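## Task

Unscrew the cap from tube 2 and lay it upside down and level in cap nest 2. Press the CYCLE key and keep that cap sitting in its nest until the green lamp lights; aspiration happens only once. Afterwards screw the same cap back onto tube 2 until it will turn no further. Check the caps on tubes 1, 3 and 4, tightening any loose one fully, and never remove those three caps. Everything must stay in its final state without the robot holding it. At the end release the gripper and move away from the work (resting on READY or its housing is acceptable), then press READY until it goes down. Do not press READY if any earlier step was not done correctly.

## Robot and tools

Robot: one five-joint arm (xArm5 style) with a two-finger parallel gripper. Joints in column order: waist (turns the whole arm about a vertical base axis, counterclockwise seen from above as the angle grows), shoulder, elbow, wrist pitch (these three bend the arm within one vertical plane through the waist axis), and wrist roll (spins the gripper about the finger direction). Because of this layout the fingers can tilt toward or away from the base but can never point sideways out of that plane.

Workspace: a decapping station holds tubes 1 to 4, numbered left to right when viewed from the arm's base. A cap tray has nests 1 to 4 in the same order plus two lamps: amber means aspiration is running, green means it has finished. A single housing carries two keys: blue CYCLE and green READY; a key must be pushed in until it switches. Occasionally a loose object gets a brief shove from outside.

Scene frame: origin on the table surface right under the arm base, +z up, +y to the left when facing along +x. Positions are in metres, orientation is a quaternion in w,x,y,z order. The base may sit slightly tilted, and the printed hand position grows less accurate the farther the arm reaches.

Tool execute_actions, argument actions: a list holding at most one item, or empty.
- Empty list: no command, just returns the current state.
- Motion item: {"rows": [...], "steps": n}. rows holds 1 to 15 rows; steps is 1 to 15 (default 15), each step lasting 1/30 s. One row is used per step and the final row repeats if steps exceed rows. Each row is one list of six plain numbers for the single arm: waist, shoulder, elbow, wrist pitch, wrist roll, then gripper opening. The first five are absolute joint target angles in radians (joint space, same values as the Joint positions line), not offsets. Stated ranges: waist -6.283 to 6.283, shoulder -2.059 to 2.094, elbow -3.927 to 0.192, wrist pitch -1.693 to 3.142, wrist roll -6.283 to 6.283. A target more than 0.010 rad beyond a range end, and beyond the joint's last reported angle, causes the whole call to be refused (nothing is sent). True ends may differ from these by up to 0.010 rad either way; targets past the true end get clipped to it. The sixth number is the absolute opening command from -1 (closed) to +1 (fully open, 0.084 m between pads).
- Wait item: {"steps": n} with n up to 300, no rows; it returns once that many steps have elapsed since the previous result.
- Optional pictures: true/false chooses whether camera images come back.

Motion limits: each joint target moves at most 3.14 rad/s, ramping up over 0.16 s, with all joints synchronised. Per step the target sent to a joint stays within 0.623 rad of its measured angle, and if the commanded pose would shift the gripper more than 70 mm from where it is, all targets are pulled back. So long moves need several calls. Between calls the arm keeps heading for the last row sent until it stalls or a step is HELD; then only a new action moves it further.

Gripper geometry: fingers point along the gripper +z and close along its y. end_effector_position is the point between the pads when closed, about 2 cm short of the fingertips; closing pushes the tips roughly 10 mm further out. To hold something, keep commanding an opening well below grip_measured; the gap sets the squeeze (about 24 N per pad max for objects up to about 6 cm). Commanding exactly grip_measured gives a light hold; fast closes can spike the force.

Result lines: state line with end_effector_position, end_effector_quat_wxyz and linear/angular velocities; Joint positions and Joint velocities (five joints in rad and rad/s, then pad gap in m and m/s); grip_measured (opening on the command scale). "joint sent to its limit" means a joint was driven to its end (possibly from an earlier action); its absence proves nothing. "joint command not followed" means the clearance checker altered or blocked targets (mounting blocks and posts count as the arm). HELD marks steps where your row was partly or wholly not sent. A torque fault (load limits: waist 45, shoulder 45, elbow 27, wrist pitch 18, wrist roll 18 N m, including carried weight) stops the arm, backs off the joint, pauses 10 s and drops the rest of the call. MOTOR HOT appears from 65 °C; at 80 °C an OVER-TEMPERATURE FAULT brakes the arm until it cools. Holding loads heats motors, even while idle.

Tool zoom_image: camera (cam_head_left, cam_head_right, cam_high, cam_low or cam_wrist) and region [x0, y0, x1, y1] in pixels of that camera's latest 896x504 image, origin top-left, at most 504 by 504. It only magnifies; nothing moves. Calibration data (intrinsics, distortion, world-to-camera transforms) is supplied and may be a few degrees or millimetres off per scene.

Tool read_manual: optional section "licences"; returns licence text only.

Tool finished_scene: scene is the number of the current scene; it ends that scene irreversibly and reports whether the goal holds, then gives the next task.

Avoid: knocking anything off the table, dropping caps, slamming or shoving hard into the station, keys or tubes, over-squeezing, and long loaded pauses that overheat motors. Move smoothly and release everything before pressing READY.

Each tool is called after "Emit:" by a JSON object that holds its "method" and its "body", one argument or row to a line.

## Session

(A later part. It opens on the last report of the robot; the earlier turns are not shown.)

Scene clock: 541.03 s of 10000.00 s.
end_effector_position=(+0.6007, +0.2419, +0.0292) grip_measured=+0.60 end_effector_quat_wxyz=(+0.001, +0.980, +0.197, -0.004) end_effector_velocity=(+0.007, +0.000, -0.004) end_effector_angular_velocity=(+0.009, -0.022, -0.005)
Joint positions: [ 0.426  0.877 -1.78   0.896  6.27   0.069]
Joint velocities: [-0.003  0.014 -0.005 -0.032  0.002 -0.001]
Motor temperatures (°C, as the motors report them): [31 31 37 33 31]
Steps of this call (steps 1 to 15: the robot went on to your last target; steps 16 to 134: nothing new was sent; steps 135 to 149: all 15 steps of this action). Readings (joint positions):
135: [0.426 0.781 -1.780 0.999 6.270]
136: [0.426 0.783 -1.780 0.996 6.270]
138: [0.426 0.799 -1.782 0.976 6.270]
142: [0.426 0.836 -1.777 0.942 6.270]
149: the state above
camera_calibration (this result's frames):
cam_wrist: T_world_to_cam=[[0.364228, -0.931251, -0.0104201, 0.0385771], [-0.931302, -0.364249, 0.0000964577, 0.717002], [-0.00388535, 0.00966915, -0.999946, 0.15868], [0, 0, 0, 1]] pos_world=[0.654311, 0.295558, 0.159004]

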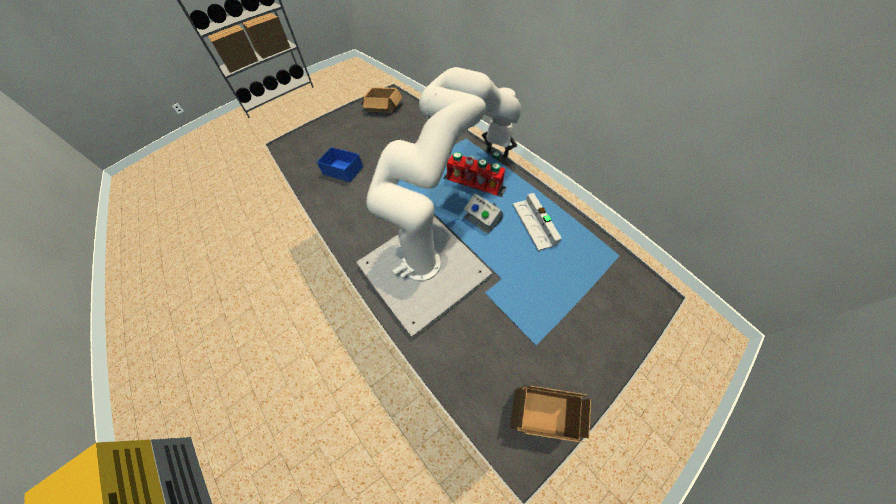

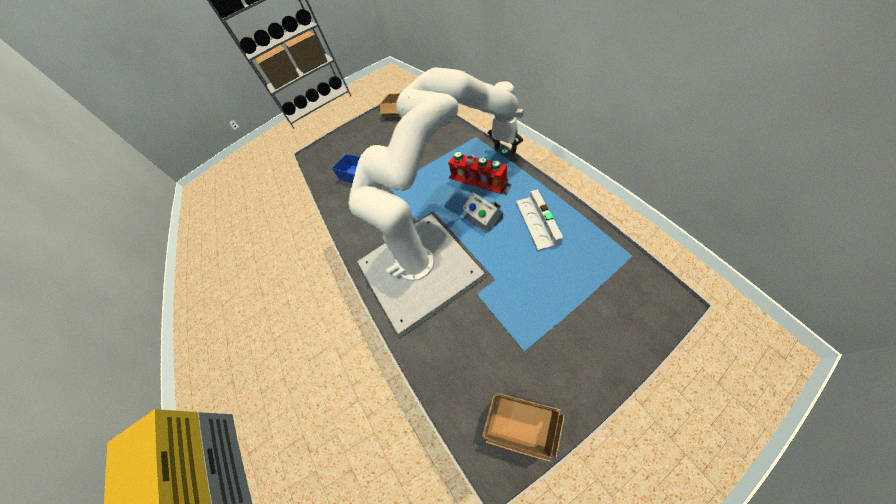

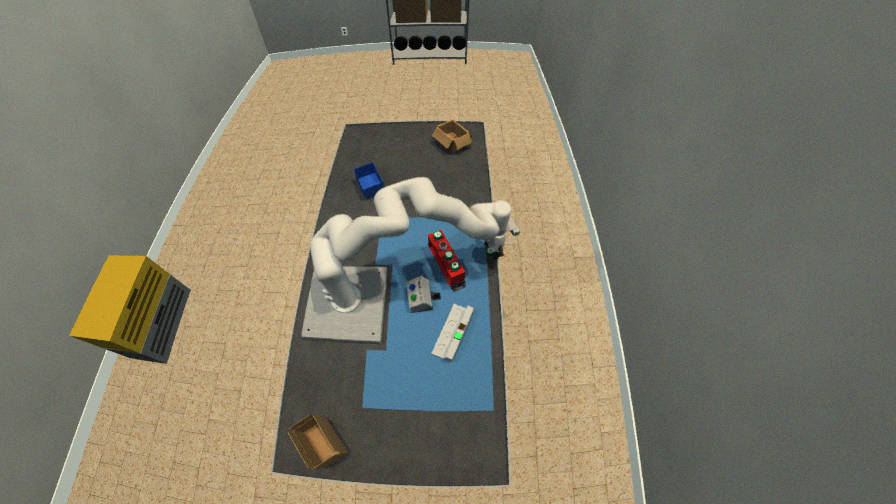

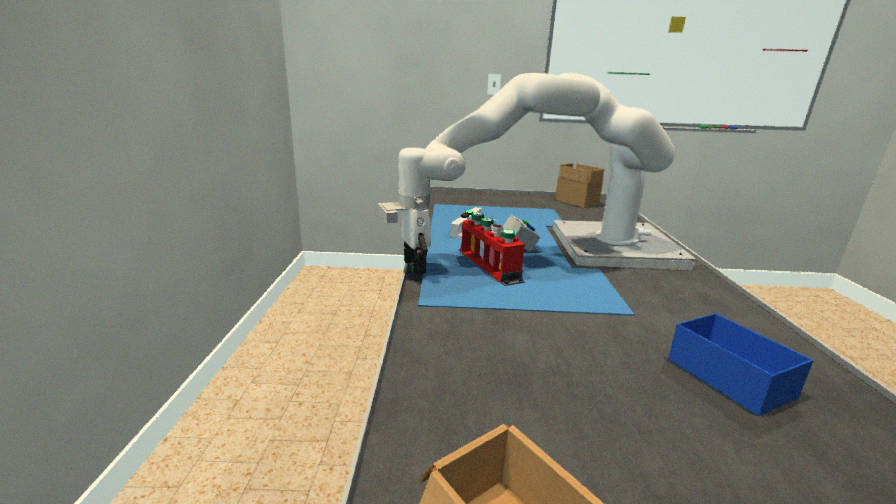

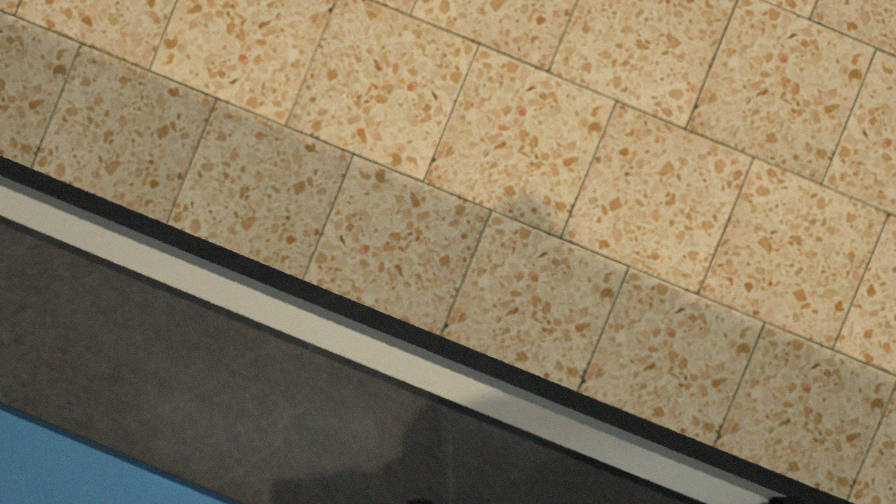

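Emit:
{"method": "execute_actions", "body": {
  "actions": [
    {"rows":[[0.426,0.884,-1.772,0.888,6.27,0.3],[0.426,0.884,-1.772,0.888,6.27,0.2],[0.426,0.884,-1.772,0.888,6.27,0.1],[0.426,0.884,-1.772,0.888,6.27,0.0],[0.426,0.884,-1.772,0.888,6.27,-0.1],[0.426,0.884,-1.772,0.888,6.27,-0.2],[0.426,0.884,-1.772,0.888,6.27,-0.3],[0.426,0.884,-1.772,0.888,6.27,-0.45],[0.426,0.884,-1.772,0.888,6.27,-0.6]],"steps":15}
  ],
  "pictures": false
}}

Emit:
{"method": "execute_actions", "body": {
  "actions": [
    {"rows":[[0.426,0.884,-1.772,0.888,6.27,-0.6],[0.426,0.5,-1.6,1.1,6.27,-0.6]],"steps":15}
  ],
  "pictures": false
}}

Emit:
{"method": "execute_actions", "body": {
  "actions": [
    {"rows":[[0.46,0.1,-1.2,1.1,5.2,-0.6]],"steps":15}
  ],
  "pictures": false
}}

Emit:
{"method": "execute_actions", "body": {
  "actions": [
    {"rows":[[0.502,-0.007,-0.889,0.896,3.6,-0.6]],"steps":15}
  ],
  "pictures": false
}}

Emit:
{"method": "execute_actions", "body": {
  "actions": [
    {"rows":[[0.502,0.02,-0.875,0.855,3.6,-0.6]],"steps":15}
  ]
}}

Scene clock: 550.80 s of 10000.00 s.
end_effector_position=(+0.6043, +0.2423, +0.0326) grip_measured=-0.25 end_effector_quat_wxyz=(+0.000, +0.981, +0.196, +0.003) end_effector_velocity=(-0.001, +0.008, +0.003) end_effector_angular_velocity=(+0.001, -0.001, +0.012)
Joint positions: [ 0.425  0.872 -1.778  0.885  6.27   0.033]
Joint velocities: [ 0.012  0.001 -0.011  0.008 -0.    -0.023]
Motor temperatures (°C, as the motors report them): [31 31 36 33 31]
Steps of this call (steps 1 to 15: the robot went on to your last target; steps 16 to 278: nothing new was sent; steps 279 to 293: all 15 steps of this action). Readings (joint positions):
279: [0.426 0.877 -1.776 0.892 6.270]
280: [0.424 0.876 -1.776 0.892 6.270]
282: [0.421 0.874 -1.775 0.891 6.271]
286: [0.421 0.872 -1.775 0.887 6.270]
293: the state above

Scene clock: 551.30 s of 10000.00 s.
end_effector_position=(+0.5655, +0.2291, +0.1540) grip_measured=-0.27 end_effector_quat_wxyz=(+0.002, +0.980, +0.198, -0.010) end_effector_velocity=(-0.057, -0.036, +0.304) end_effector_angular_velocity=(+0.047, -0.118, -0.021)
Joint positions: [ 0.428  0.558 -1.623  1.069  6.27   0.032]
Joint velocities: [-0.02  -0.698  0.234  0.337  0.001  0.   ]
Motor temperatures (°C, as the motors report them): [31 31 36 33 31]
Steps of this call (steps 1 to 15: all 15 steps of this action). Readings (joint positions):
1: [0.425 0.872 -1.779 0.886 6.270]
2: [0.425 0.872 -1.779 0.886 6.270]
4: [0.427 0.861 -1.769 0.896 6.270]
8: [0.432 0.753 -1.700 0.968 6.270]
15: the state above

Scene clock: 551.80 s of 10000.00 s.
end_effector_position=(+0.4706, +0.2065, +0.2285) grip_measured=-0.27 end_effector_quat_wxyz=(-0.001, +0.809, +0.587, -0.007) end_effector_velocity=(-0.127, -0.036, +0.046) end_effector_angular_velocity=(+0.025, +0.026, +2.225)
Joint positions: [ 0.457  0.145 -1.245  1.099  5.441  0.032]
Joint velocities: [ 0.036 -0.47   0.468  0.013 -2.189 -0.   ]
Motor temperatures (°C, as the motors report them): [31 31 36 33 31]
Steps of this call (steps 1 to 15: all 15 steps of this action). Readings (joint positions):
1: [0.427 0.538 -1.617 1.079 6.270]
2: [0.427 0.522 -1.611 1.085 6.266]
4: [0.429 0.484 -1.577 1.090 6.223]
8: [0.441 0.342 -1.435 1.093 5.994]
15: the state above

Scene clock: 552.30 s of 10000.00 s.
end_effector_position=(+0.4022, +0.1978, +0.1757) grip_measured=-0.27 end_effector_quat_wxyz=(-0.006, +0.325, +0.946, -0.006) end_effector_velocity=(-0.022, -0.004, -0.017) end_effector_angular_velocity=(+0.049, -0.003, +2.630)
Joint positions: [ 0.5   -0.002 -0.902  0.904  4.26   0.032]
Joint velocities: [ 0.014 -0.057  0.128 -0.095 -2.617  0.   ]
Motor temperatures (°C, as the motors report them): [31 31 36 33 31]
Steps of this call (steps 1 to 15: all 15 steps of this action). Readings (joint positions):
1: [0.458 0.132 -1.231 1.099 5.374]
2: [0.459 0.120 -1.219 1.098 5.313]
4: [0.463 0.094 -1.175 1.076 5.182]
8: [0.485 0.040 -1.014 0.979 4.872]
15: the state above

Scene clock: 552.80 s of 10000.00 s.
end_effector_position=(+0.4006, +0.1978, +0.1596) grip_measured=-0.27 end_effector_quat_wxyz=(-0.007, +0.002, +1.000, -0.003) end_effector_velocity=(+0.001, +0.000, -0.001) end_effector_angular_velocity=(+0.003, -0.004, +0.054)
Joint positions: [ 0.502  0.02  -0.876  0.856  3.605  0.032]
Joint velocities: [ 0.     0.     0.003 -0.008 -0.053  0.   ]
Motor temperatures (°C, as the motors report them): [31 31 36 33 31]
Steps of this call (steps 1 to 15: all 15 steps of this action). Readings (joint positions):
1: [0.501 -0.004 -0.898 0.901 4.173]
2: [0.501 -0.004 -0.896 0.899 4.085]
4: [0.501 -0.003 -0.892 0.894 3.915]
8: [0.502 0.014 -0.879 0.866 3.677]
15: the state above
camera_calibration (this result's frames):
cam_wrist: T_world_to_cam=[[0.0271692, 0.999458, -0.0185793, -0.173803], [0.999376, -0.0275769, -0.0220517, -0.321916], [-0.0225521, -0.0179686, -0.999584, 0.301672], [0, 0, 0, 1]] pos_world=[0.333241, 0.170252, 0.291218]

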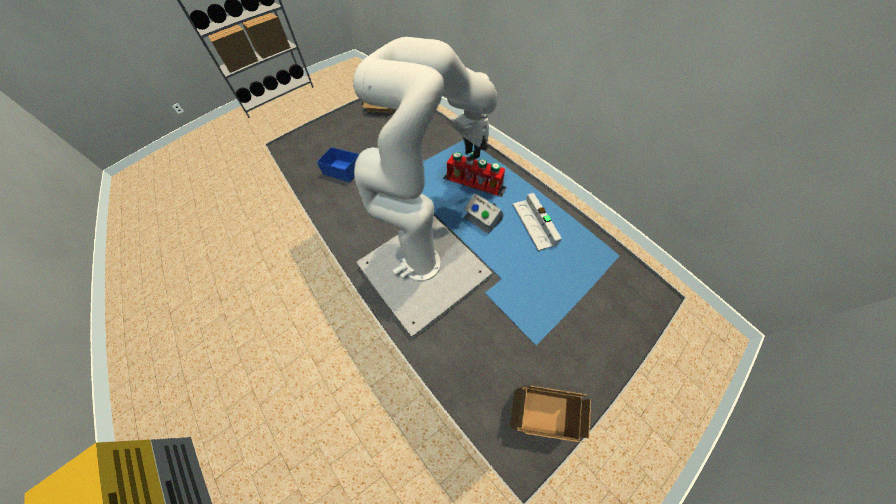

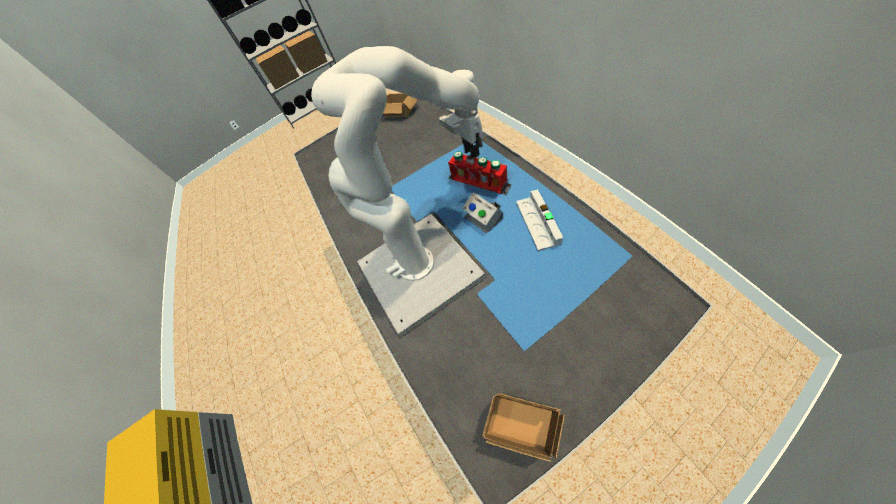

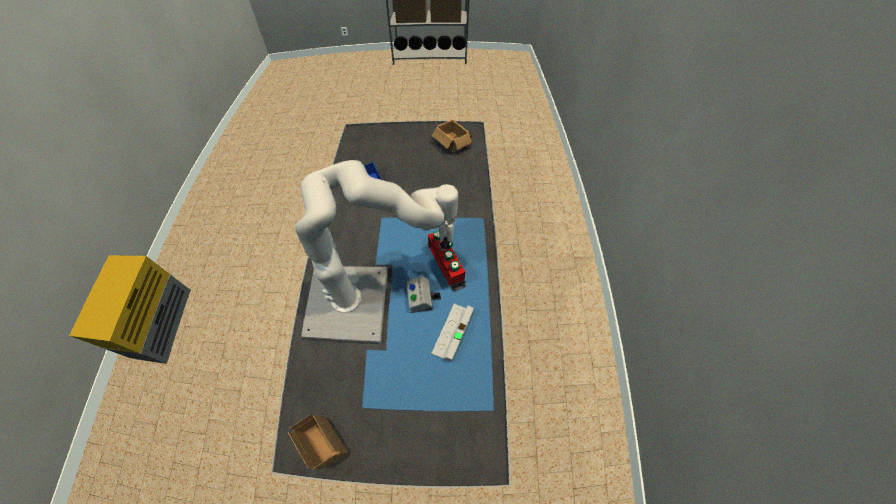

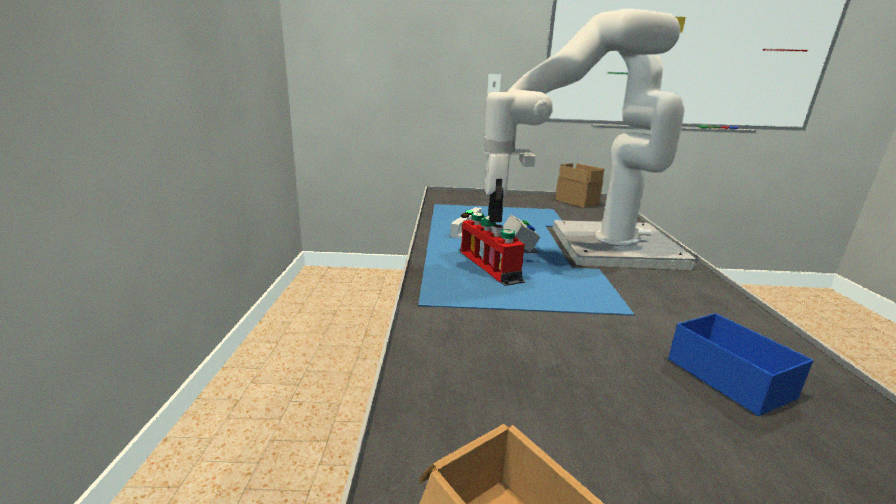

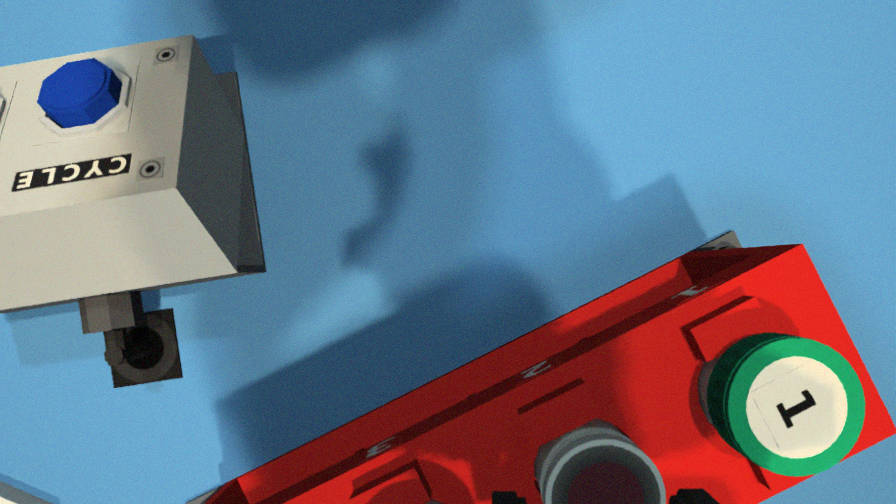

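Emit:
{"method": "execute_actions", "body": {
  "actions": [
    {"rows":[[0.7,-0.2,-0.75,0.95,3.3,-0.6],[0.7,-0.2,-0.75,0.95,3.3,-0.6],[0.7,-0.2,-0.75,0.95,3.3,-0.6],[0.7,-0.2,-0.75,0.95,3.3,-0.6],[0.7,-0.2,-0.75,0.95,3.3,-0.6],[0.7,-0.2,-0.75,0.95,3.3,-0.6],[0.95,-0.1,-0.55,0.65,3.14,-0.6]],"steps":15}
  ],
  "pictures": false
}}

Emit:
{"method": "execute_actions", "body": {
  "actions": [
    {"rows":[[0.95,0.0,-0.52,0.52,3.14,-0.6],[0.95,0.0,-0.52,0.52,3.14,-0.6],[0.95,0.0,-0.52,0.52,3.14,-0.6],[0.95,0.0,-0.52,0.52,3.14,-0.6],[0.95,0.0,-0.52,0.52,3.14,-0.6],[0.95,0.0,-0.52,0.52,3.14,-0.6],[0.95,0.1,-0.513,0.413,3.14,-0.6],[0.95,0.1,-0.513,0.413,3.14,-0.6],[0.95,0.1,-0.513,0.413,3.14,-0.6],[0.95,0.15,-0.51,0.36,3.14,-0.6]],"steps":15}
  ],
  "pictures": false
}}

Emit:
{"method": "execute_actions", "body": {
  "actions": [
    {"rows":[[0.95,0.155,-0.51,0.355,3.14,-0.6],[0.95,0.155,-0.51,0.355,3.14,-0.6],[0.95,0.155,-0.51,0.355,3.14,-0.6],[0.95,0.155,-0.51,0.355,3.14,-0.6],[0.95,0.155,-0.51,0.355,3.14,-0.3],[0.95,0.155,-0.51,0.355,3.14,-0.1],[0.95,0.155,-0.51,0.355,3.14,0.2],[0.95,0.155,-0.51,0.355,3.14,0.7],[0.95,0.155,-0.51,0.355,3.14,0.7],[0.95,0.155,-0.51,0.355,3.14,0.7],[0.95,0.155,-0.51,0.355,4.71,0.7]],"steps":15}
  ]
}}

Scene clock: 567.10 s of 10000.00 s.
end_effector_position=(+0.2871, +0.2693, +0.1424) grip_measured=-0.27 end_effector_quat_wxyz=(-0.009, -0.309, +0.951, -0.002) end_effector_velocity=(-0.269, +0.151, -0.178) end_effector_angular_velocity=(+0.045, -0.015, +1.378)
Joint positions: [ 0.798 -0.114 -0.665  0.781  3.268  0.032]
Joint velocities: [ 0.748  0.063  0.552 -0.651 -0.63   0.   ]
Motor temperatures (°C, as the motors report them): [31 31 36 33 31]
Steps of this call (steps 1 to 15: the robot went on to your last target; steps 16 to 414: nothing new was sent; steps 415 to 429: all 15 steps of this action). Readings (joint positions):
415: [0.502 0.020 -0.875 0.855 3.600]
416: [0.504 0.018 -0.874 0.856 3.596]
418: [0.528 -0.009 -0.856 0.869 3.554]
422: [0.629 -0.118 -0.797 0.911 3.414]
429: the state above

Scene clock: 567.60 s of 10000.00 s.
end_effector_position=(+0.2260, +0.2871, +0.0314) grip_measured=-0.26 end_effector_quat_wxyz=(-0.009, -0.437, +0.899, -0.000) end_effector_velocity=(+0.002, +0.003, -0.078) end_effector_angular_velocity=(+0.037, -0.029, +0.010)
Joint positions: [ 0.947  0.126 -0.513  0.388  3.141  0.033]
Joint velocities: [-0.001  0.272  0.012 -0.332 -0.011  0.005]
Motor temperatures (°C, as the motors report them): [31 31 36 33 31]
Steps of this call (steps 1 to 15: all 15 steps of this action). Readings (joint positions):
1: [0.823 -0.111 -0.646 0.759 3.247]
2: [0.847 -0.108 -0.628 0.735 3.227]
4: [0.883 -0.083 -0.595 0.672 3.197]
8: [0.932 -0.016 -0.537 0.558 3.156]
15: the state above

Scene clock: 568.10 s of 10000.00 s.
end_effector_position=(+0.2240, +0.2866, +0.0222) grip_measured=+0.69 end_effector_quat_wxyz=(-0.009, -0.397, +0.918, -0.001) end_effector_velocity=(+0.005, +0.004, +0.004) end_effector_angular_velocity=(-0.014, -0.023, -1.648)
Joint positions: [ 0.951  0.156 -0.509  0.355  3.233  0.072]
Joint velocities: [-0.004 -0.004 -0.008 -0.004  1.644  0.006]
Motor temperatures (°C, as the motors report them): [31 31 36 33 31]
Steps of this call (steps 1 to 15: all 15 steps of this action). Readings (joint positions):
1: [0.947 0.133 -0.512 0.379 3.141]
2: [0.947 0.139 -0.512 0.372 3.141]
4: [0.948 0.145 -0.512 0.363 3.140]
8: [0.950 0.152 -0.511 0.356 3.140]
15: the state above
camera_calibration (this result's frames):
cam_wrist: T_world_to_cam=[[-0.712471, 0.701672, -0.00645903, -0.00960908], [0.701581, 0.712147, -0.025126, -0.291222], [-0.0130304, -0.0224331, -0.999663, 0.161033], [0, 0, 0, 1]] pos_world=[0.199568, 0.217748, 0.153599]

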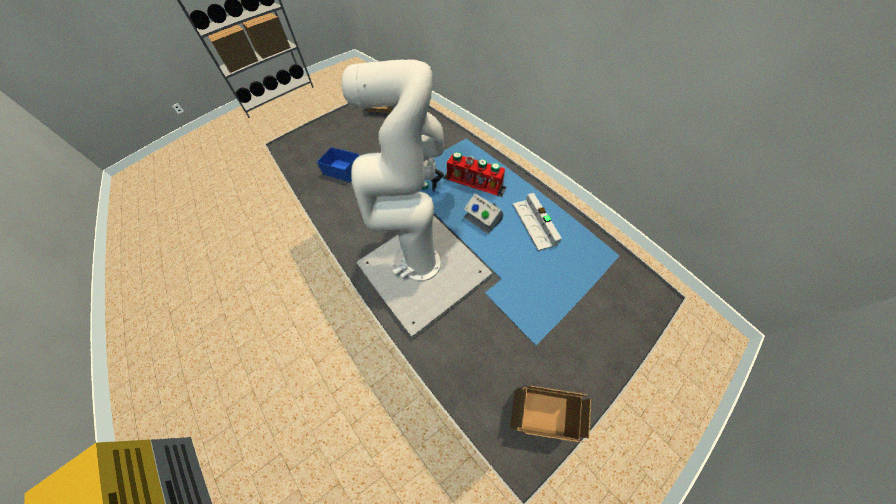

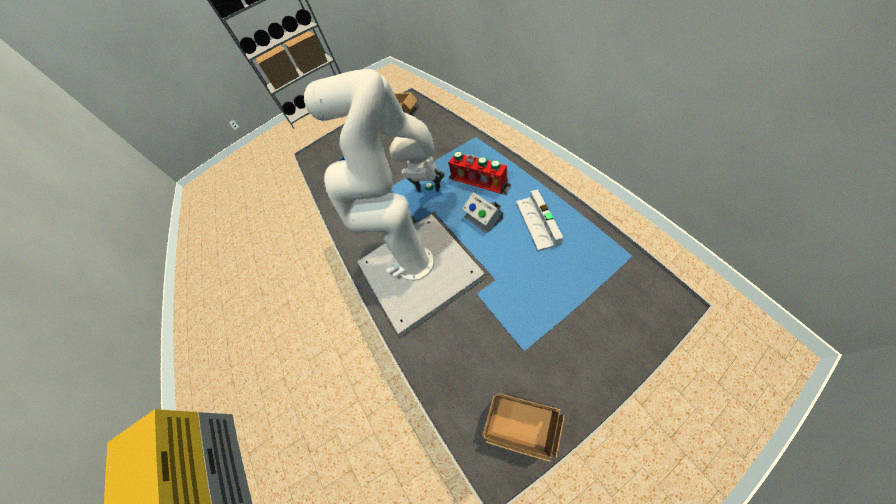

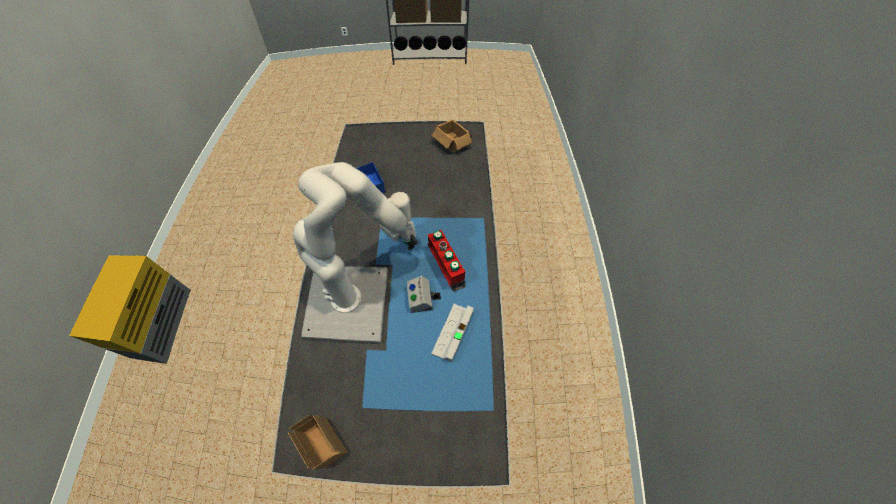

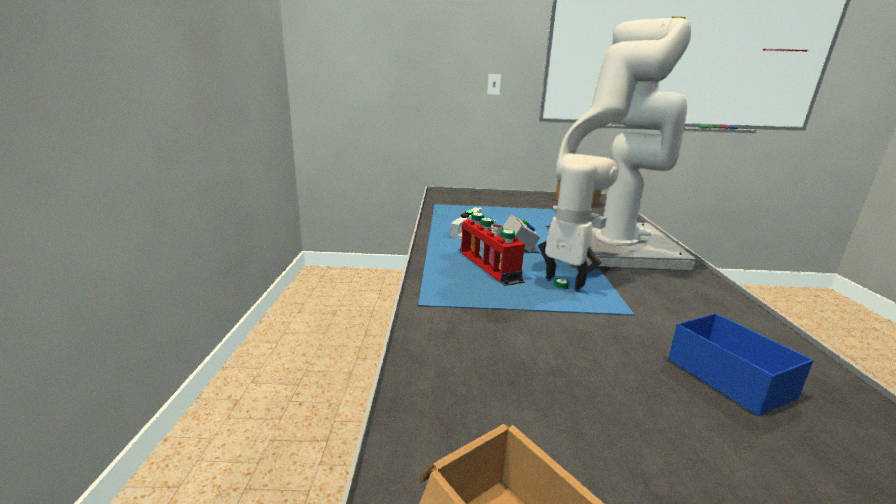

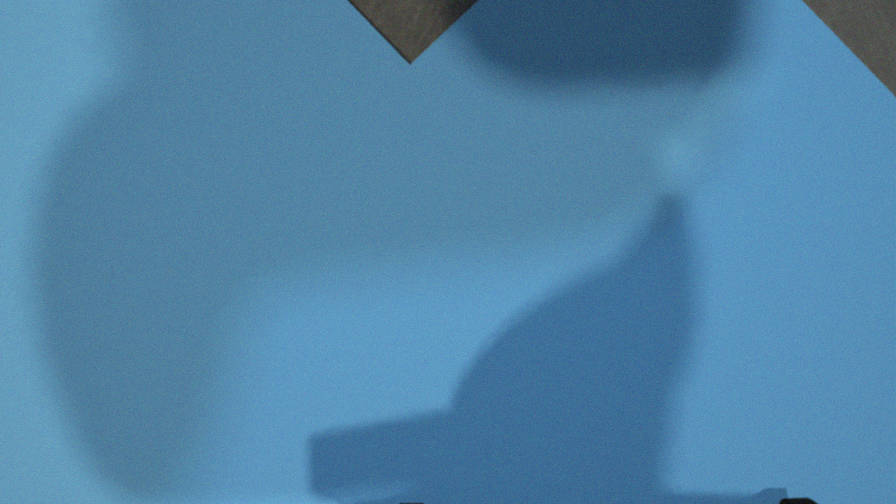

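Cap down, label up. Finish roll and close radially.

Emit:
{"method": "execute_actions", "body": {
  "actions": [
    {"rows":[[0.95,0.16,-0.51,0.35,4.71,0.7],[0.95,0.16,-0.51,0.35,4.71,0.7],[0.95,0.16,-0.51,0.35,4.71,0.7],[0.95,0.16,-0.51,0.35,4.71,0.7],[0.95,0.16,-0.51,0.35,4.71,0.7],[0.95,0.16,-0.51,0.35,4.71,0.7],[0.95,0.16,-0.51,0.35,4.71,0.7],[0.95,0.16,-0.51,0.35,4.71,0.3],[0.95,0.16,-0.51,0.35,4.71,0.15],[0.95,0.16,-0.51,0.35,4.71,0.0],[0.95,0.16,-0.51,0.35,4.71,-0.1],[0.95,0.16,-0.51,0.35,4.71,-0.2],[0.95,0.16,-0.51,0.35,4.71,-0.35],[0.95,0.16,-0.51,0.35,4.71,-0.5]],"steps":15}
  ],
  "pictures": false
}}

Emit:
{"method": "execute_actions", "body": {
  "actions": [
    {"rows":[[0.95,0.16,-0.51,0.35,4.71,-0.5],[0.95,0.16,-0.51,0.35,4.71,-0.5],[0.95,0.16,-0.51,0.35,4.71,-0.5],[0.95,0.16,-0.51,0.35,4.71,-0.5],[0.95,0.16,-0.51,0.35,4.71,-0.5],[0.95,0.16,-0.51,0.35,4.71,0.0],[0.95,0.16,-0.51,0.35,4.71,0.7],[0.95,0.16,-0.51,0.35,4.71,0.7],[0.95,0.16,-0.51,0.35,4.71,0.7],[0.95,0.16,-0.51,0.35,3.14,0.7]],"steps":15}
  ],
  "pictures": false
}}

Emit:
{"method": "execute_actions", "body": {
  "actions": [
    {"rows":[[0.95,0.16,-0.51,0.35,3.14,0.7]],"steps":15}
  ],
  "pictures": false
}}

Emit:
{"method": "execute_actions", "body": {
  "actions": [
    {"rows":[[0.95,0.16,-0.51,0.35,3.14,0.3],[0.95,0.16,-0.51,0.35,3.14,0.15],[0.95,0.16,-0.51,0.35,3.14,0.0],[0.95,0.16,-0.51,0.35,3.14,-0.1],[0.95,0.16,-0.51,0.35,3.14,-0.2],[0.95,0.16,-0.51,0.35,3.14,-0.35],[0.95,0.16,-0.51,0.35,3.14,-0.6]],"steps":15}
  ],
  "pictures": false
}}

Emit:
{"method": "execute_actions", "body": {
  "actions": [
    {"rows":[[0.95,-0.2,-0.7,0.9,3.14,-0.6]],"steps":12}
  ],
  "pictures": false
}}

Emit:
{"method": "execute_actions", "body": {
  "actions": [
    {"rows":[[0.502,-0.06,-0.9,0.96,3.6,-0.6]],"steps":15}
  ],
  "pictures": false
}}

Emit:
{"method": "execute_actions", "body": {
  "actions": [
    {"rows":[[0.505,0.0,-0.86,0.86,3.6,-0.6]],"steps":15}
  ]
}}

Scene clock: 579.87 s of 10000.00 s.
end_effector_position=(+0.2274, +0.2906, +0.0240) grip_measured=-0.25 end_effector_quat_wxyz=(-0.004, +0.325, +0.946, +0.000) end_effector_velocity=(-0.004, -0.004, -0.003) end_effector_angular_velocity=(-0.012, +0.010, +0.002)
Joint positions: [ 0.95   0.157 -0.516  0.347  4.71   0.033]
Joint velocities: [ 0.001  0.002  0.007  0.007 -0.001  0.002]
Motor temperatures (°C, as the motors report them): [31 31 36 33 31]
Steps of this call (steps 1 to 45: the robot went on to your last target; steps 46 to 338: nothing new was sent; steps 339 to 353: all 15 steps of this action). Readings (joint positions):
339: [0.950 0.155 -0.510 0.355 4.710]
340: [0.950 0.155 -0.510 0.354 4.710]
342: [0.950 0.157 -0.510 0.353 4.710]
346: [0.950 0.160 -0.510 0.351 4.710]
353: the state above

Scene clock: 580.37 s of 10000.00 s.
end_effector_position=(+0.2225, +0.2840, +0.0186) grip_measured=+0.69 end_effector_quat_wxyz=(-0.008, +0.250, +0.968, -0.009) end_effector_velocity=(+0.021, +0.019, +0.004) end_effector_angular_velocity=(+0.088, -0.006, +2.147)
Joint positions: [ 0.949  0.164 -0.506  0.351  4.552  0.073]
Joint velocities: [-0.014  0.032 -0.048 -0.042 -2.162  0.006]
Motor temperatures (°C, as the motors report them): [31 31 36 33 31]
Steps of this call (steps 1 to 15: all 15 steps of this action). Readings (joint positions):
1: [0.950 0.157 -0.515 0.347 4.710]
2: [0.950 0.157 -0.515 0.347 4.710]
4: [0.950 0.157 -0.515 0.347 4.710]
8: [0.950 0.156 -0.511 0.351 4.710]
15: the state above

Scene clock: 580.87 s of 10000.00 s.
end_effector_position=(+0.2242, +0.2866, +0.0209) grip_measured=+0.70 end_effector_quat_wxyz=(-0.008, -0.372, +0.928, -0.001) end_effector_velocity=(+0.001, +0.002, +0.002) end_effector_angular_velocity=(+0.029, +0.009, +1.648)
Joint positions: [ 0.95   0.161 -0.51   0.35   3.285  0.073]
Joint velocities: [-0.    -0.004 -0.001 -0.001 -1.649 -0.   ]
Motor temperatures (°C, as the motors report them): [31 31 36 33 31]
Steps of this call (steps 1 to 15: all 15 steps of this action). Readings (joint positions):
1: [0.949 0.165 -0.507 0.350 4.474]
2: [0.950 0.165 -0.508 0.349 4.386]
4: [0.950 0.165 -0.508 0.350 4.204]
8: [0.950 0.163 -0.508 0.350 3.850]
15: the state above

Scene clock: 581.37 s of 10000.00 s.
end_effector_position=(+0.2269, +0.2892, +0.0235) grip_measured=-0.25 end_effector_quat_wxyz=(-0.004, -0.438, +0.899, +0.002) end_effector_velocity=(-0.001, -0.001, -0.001) end_effector_angular_velocity=(-0.002, +0.001, +0.006)
Joint positions: [ 0.949  0.157 -0.514  0.348  3.141  0.033]
Joint velocities: [ 0.     0.001  0.002 -0.001 -0.006  0.   ]
Motor temperatures (°C, as the motors report them): [31 31 36 33 31]
Steps of this call (steps 1 to 15: all 15 steps of this action). Readings (joint positions):
1: [0.950 0.161 -0.510 0.350 3.237]
2: [0.950 0.160 -0.510 0.350 3.204]
4: [0.949 0.159 -0.511 0.350 3.168]
8: [0.949 0.156 -0.514 0.349 3.146]
15: the state above

Scene clock: 581.77 s of 10000.00 s.
end_effector_position=(+0.2397, +0.3060, +0.1204) grip_measured=-0.25 end_effector_quat_wxyz=(-0.012, -0.439, +0.898, -0.002) end_effector_velocity=(+0.027, +0.028, +0.348) end_effector_angular_velocity=(+0.025, -0.019, -0.005)
Joint positions: [ 0.951 -0.074 -0.632  0.714  3.14   0.033]
Joint velocities: [-0.005 -0.748 -0.398  1.114 -0.     0.   ]
Motor temperatures (°C, as the motors report them): [31 31 36 33 31]
Steps of this call (steps 1 to 12: all 12 steps of this action). Readings (joint positions):
1: [0.949 0.157 -0.514 0.349 3.141]
2: [0.949 0.155 -0.514 0.352 3.140]
4: [0.951 0.136 -0.519 0.399 3.140]
8: [0.952 0.025 -0.580 0.564 3.140]
12: the state above

Scene clock: 582.27 s of 10000.00 s.
end_effector_position=(+0.3644, +0.2279, +0.1853) grip_measured=-0.25 end_effector_quat_wxyz=(-0.008, -0.102, +0.995, -0.003) end_effector_velocity=(+0.252, -0.248, +0.086) end_effector_angular_velocity=(-0.022, -0.014, -1.627)
Joint positions: [ 0.603 -0.076 -0.847  0.924  3.496  0.033]
Joint velocities: [-0.806  0.133 -0.422  0.286  0.821 -0.   ]
Motor temperatures (°C, as the motors report them): [31 31 36 33 31]
Steps of this call (steps 1 to 15: all 15 steps of this action). Readings (joint positions):
1: [0.951 -0.099 -0.645 0.751 3.140]
2: [0.949 -0.122 -0.659 0.785 3.142]
4: [0.919 -0.141 -0.690 0.821 3.177]
8: [0.794 -0.108 -0.745 0.856 3.300]
15: the state above

Scene clock: 582.77 s of 10000.00 s.
end_effector_position=(+0.3954, +0.1972, +0.1625) grip_measured=-0.25 end_effector_quat_wxyz=(-0.007, -0.002, +1.000, -0.003) end_effector_velocity=(+0.001, -0.003, -0.003) end_effector_angular_velocity=(-0.000, +0.000, -0.011)
Joint positions: [ 0.506 -0.001 -0.86   0.861  3.6    0.033]
Joint velocities: [-0.007  0.005  0.003 -0.007  0.004 -0.   ]
Motor temperatures (°C, as the motors report them): [31 31 36 33 31]
Steps of this call (steps 1 to 15: all 15 steps of this action). Readings (joint positions):
1: [0.577 -0.072 -0.860 0.933 3.523]
2: [0.554 -0.067 -0.872 0.938 3.545]
4: [0.526 -0.046 -0.878 0.918 3.573]
8: [0.510 -0.006 -0.859 0.874 3.594]
15: the state above
camera_calibration (this result's frames):
cam_wrist: T_world_to_cam=[[0.0178422, 0.999671, -0.0184046, -0.169454], [0.999591, -0.0182463, -0.0220295, -0.318605], [-0.0223581, -0.0180041, -0.999588, 0.30435], [0, 0, 0, 1]] pos_world=[0.328303, 0.169065, 0.294087]

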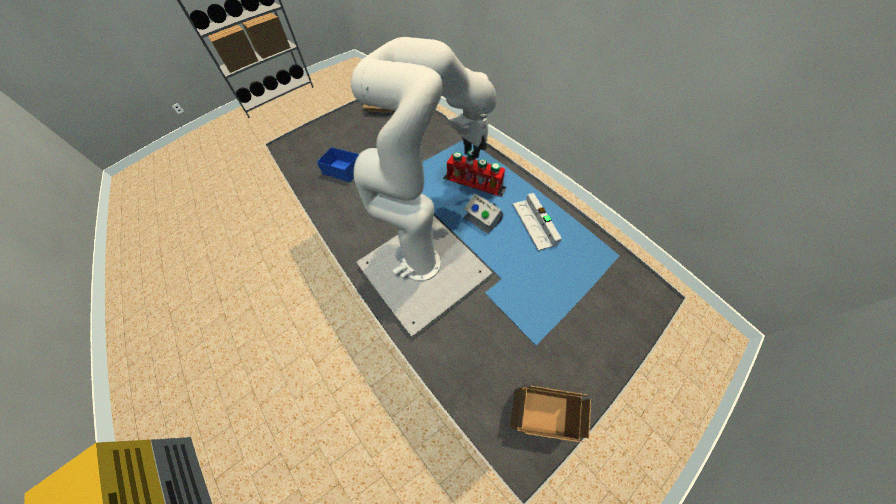

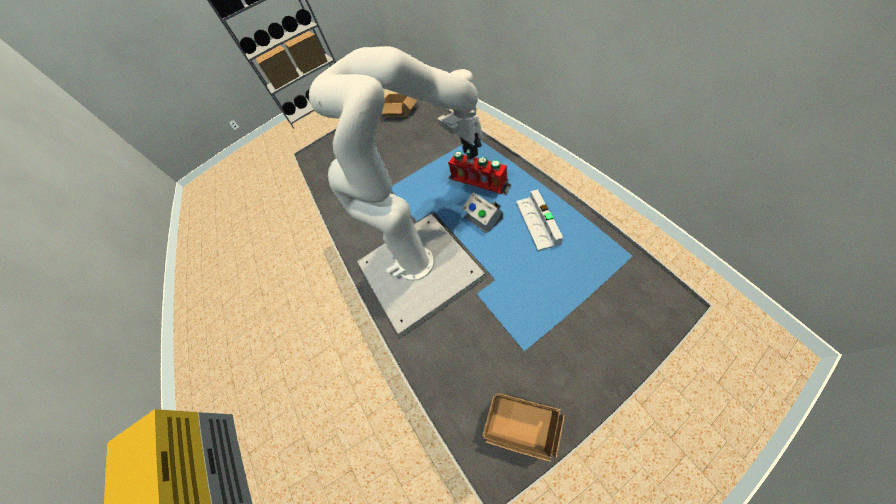

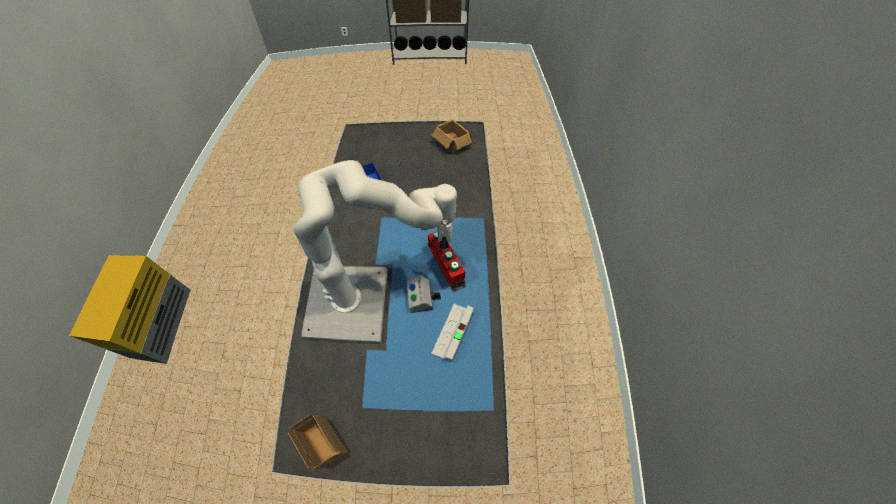

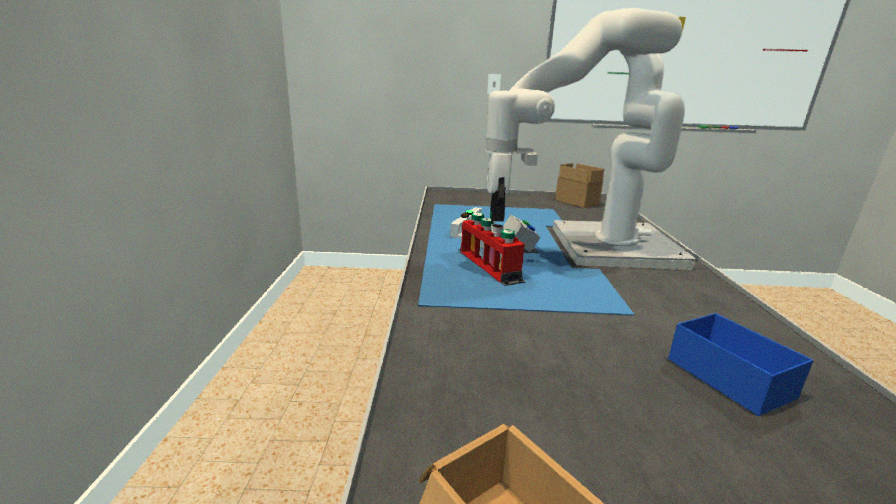

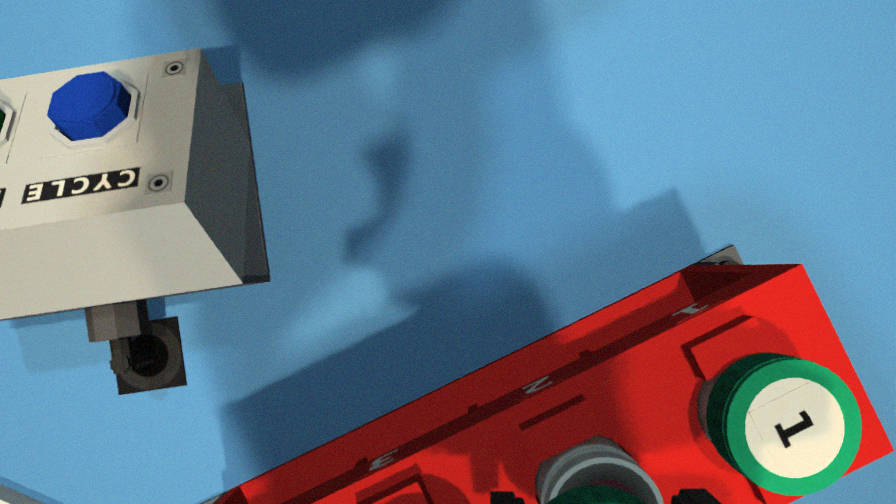

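Emit:
{"method": "execute_actions", "body": {
  "actions": [
    {"rows":[[0.519,0.015,-0.855,0.84,3.6,-0.6]],"steps":15}
  ]
}}

Scene clock: 593.83 s of 10000.00 s.
end_effector_position=(+0.3935, +0.2026, +0.1551) grip_measured=-0.25 end_effector_quat_wxyz=(-0.007, -0.009, +1.000, -0.003) end_effector_velocity=(-0.000, +0.001, -0.000) end_effector_angular_velocity=(+0.000, -0.000, +0.001)
Joint positions: [ 0.519  0.015 -0.855  0.84   3.6    0.033]
Joint velocities: [ 0.002  0.     0.    -0.     0.001  0.   ]
Motor temperatures (°C, as the motors report them): [31 31 36 33 31]
Steps of this call (steps 1 to 15: the robot went on to your last target; steps 16 to 317: nothing new was sent; steps 318 to 332: all 15 steps of this action). Readings (joint positions):
318: [0.505 0.000 -0.860 0.860 3.600]
319: [0.506 0.001 -0.860 0.858 3.600]
321: [0.512 0.007 -0.858 0.850 3.600]
325: [0.518 0.014 -0.855 0.842 3.600]
332: the state above
camera_calibration (this result's frames):
cam_wrist: T_world_to_cam=[[0.00550492, 0.999815, -0.018453, -0.170056], [0.999728, -0.00592052, -0.0225442, -0.319248], [-0.0226492, -0.0183239, -0.999576, 0.297153], [0, 0, 0, 1]] pos_world=[0.326828, 0.17358, 0.286692]

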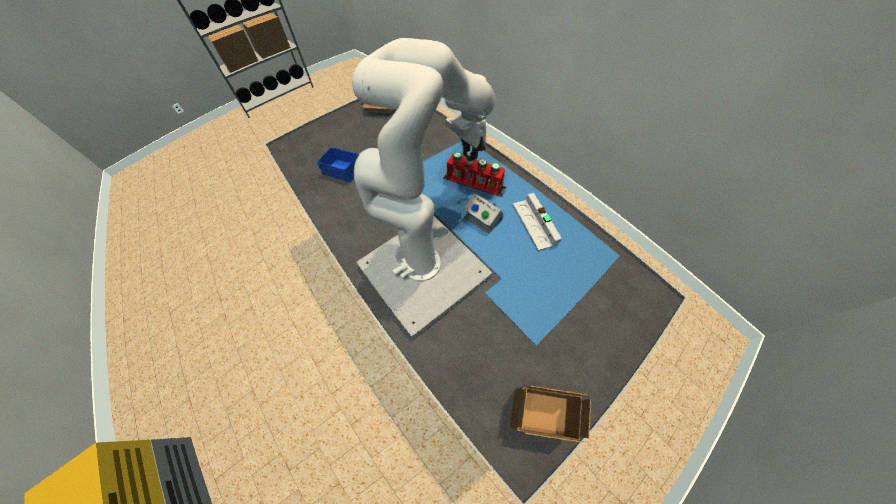

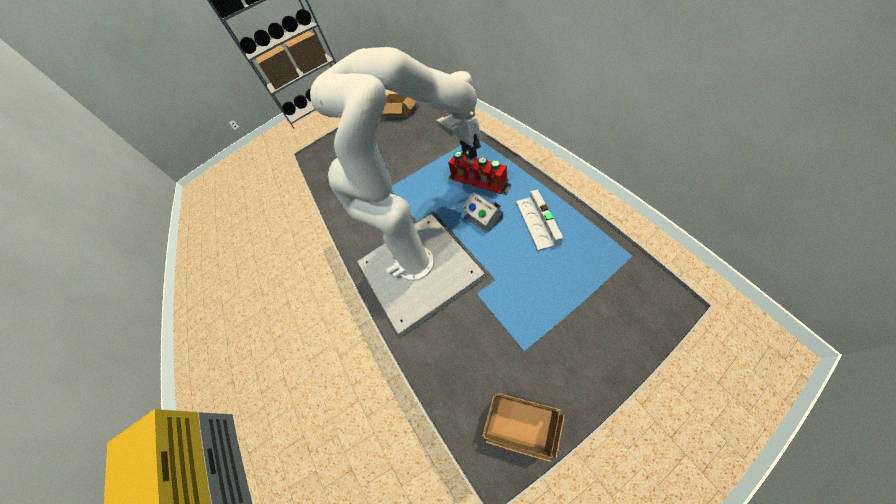

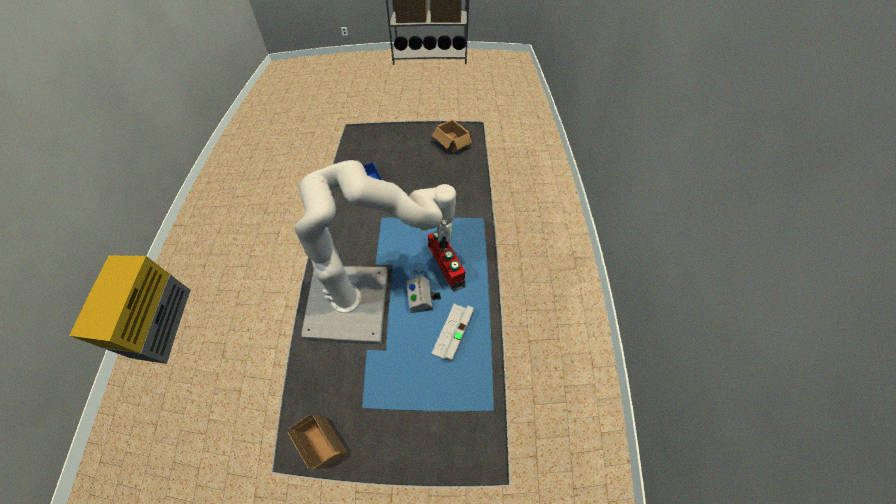

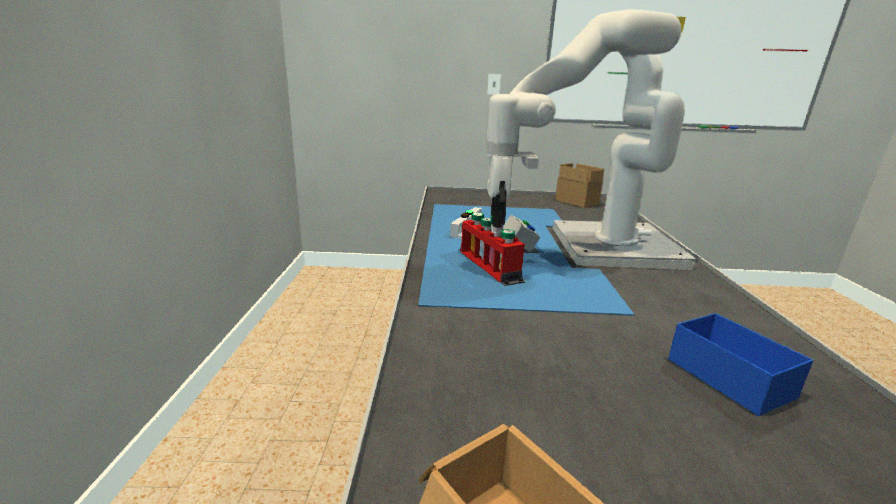

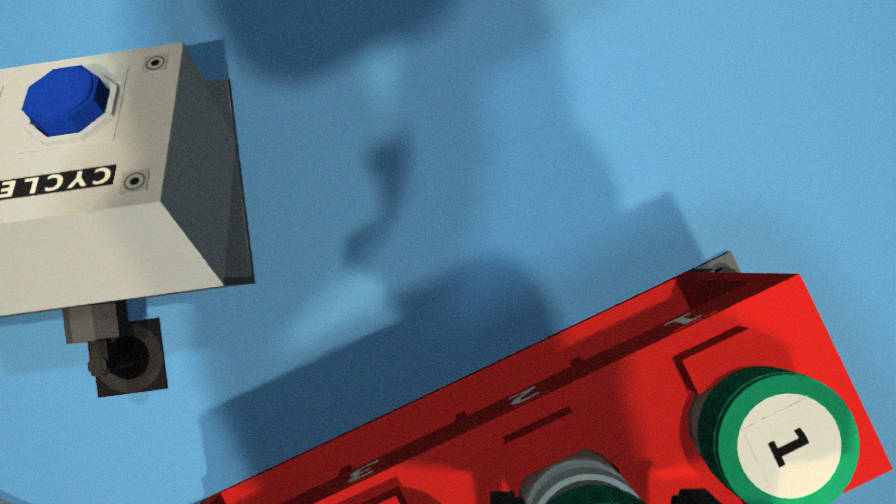

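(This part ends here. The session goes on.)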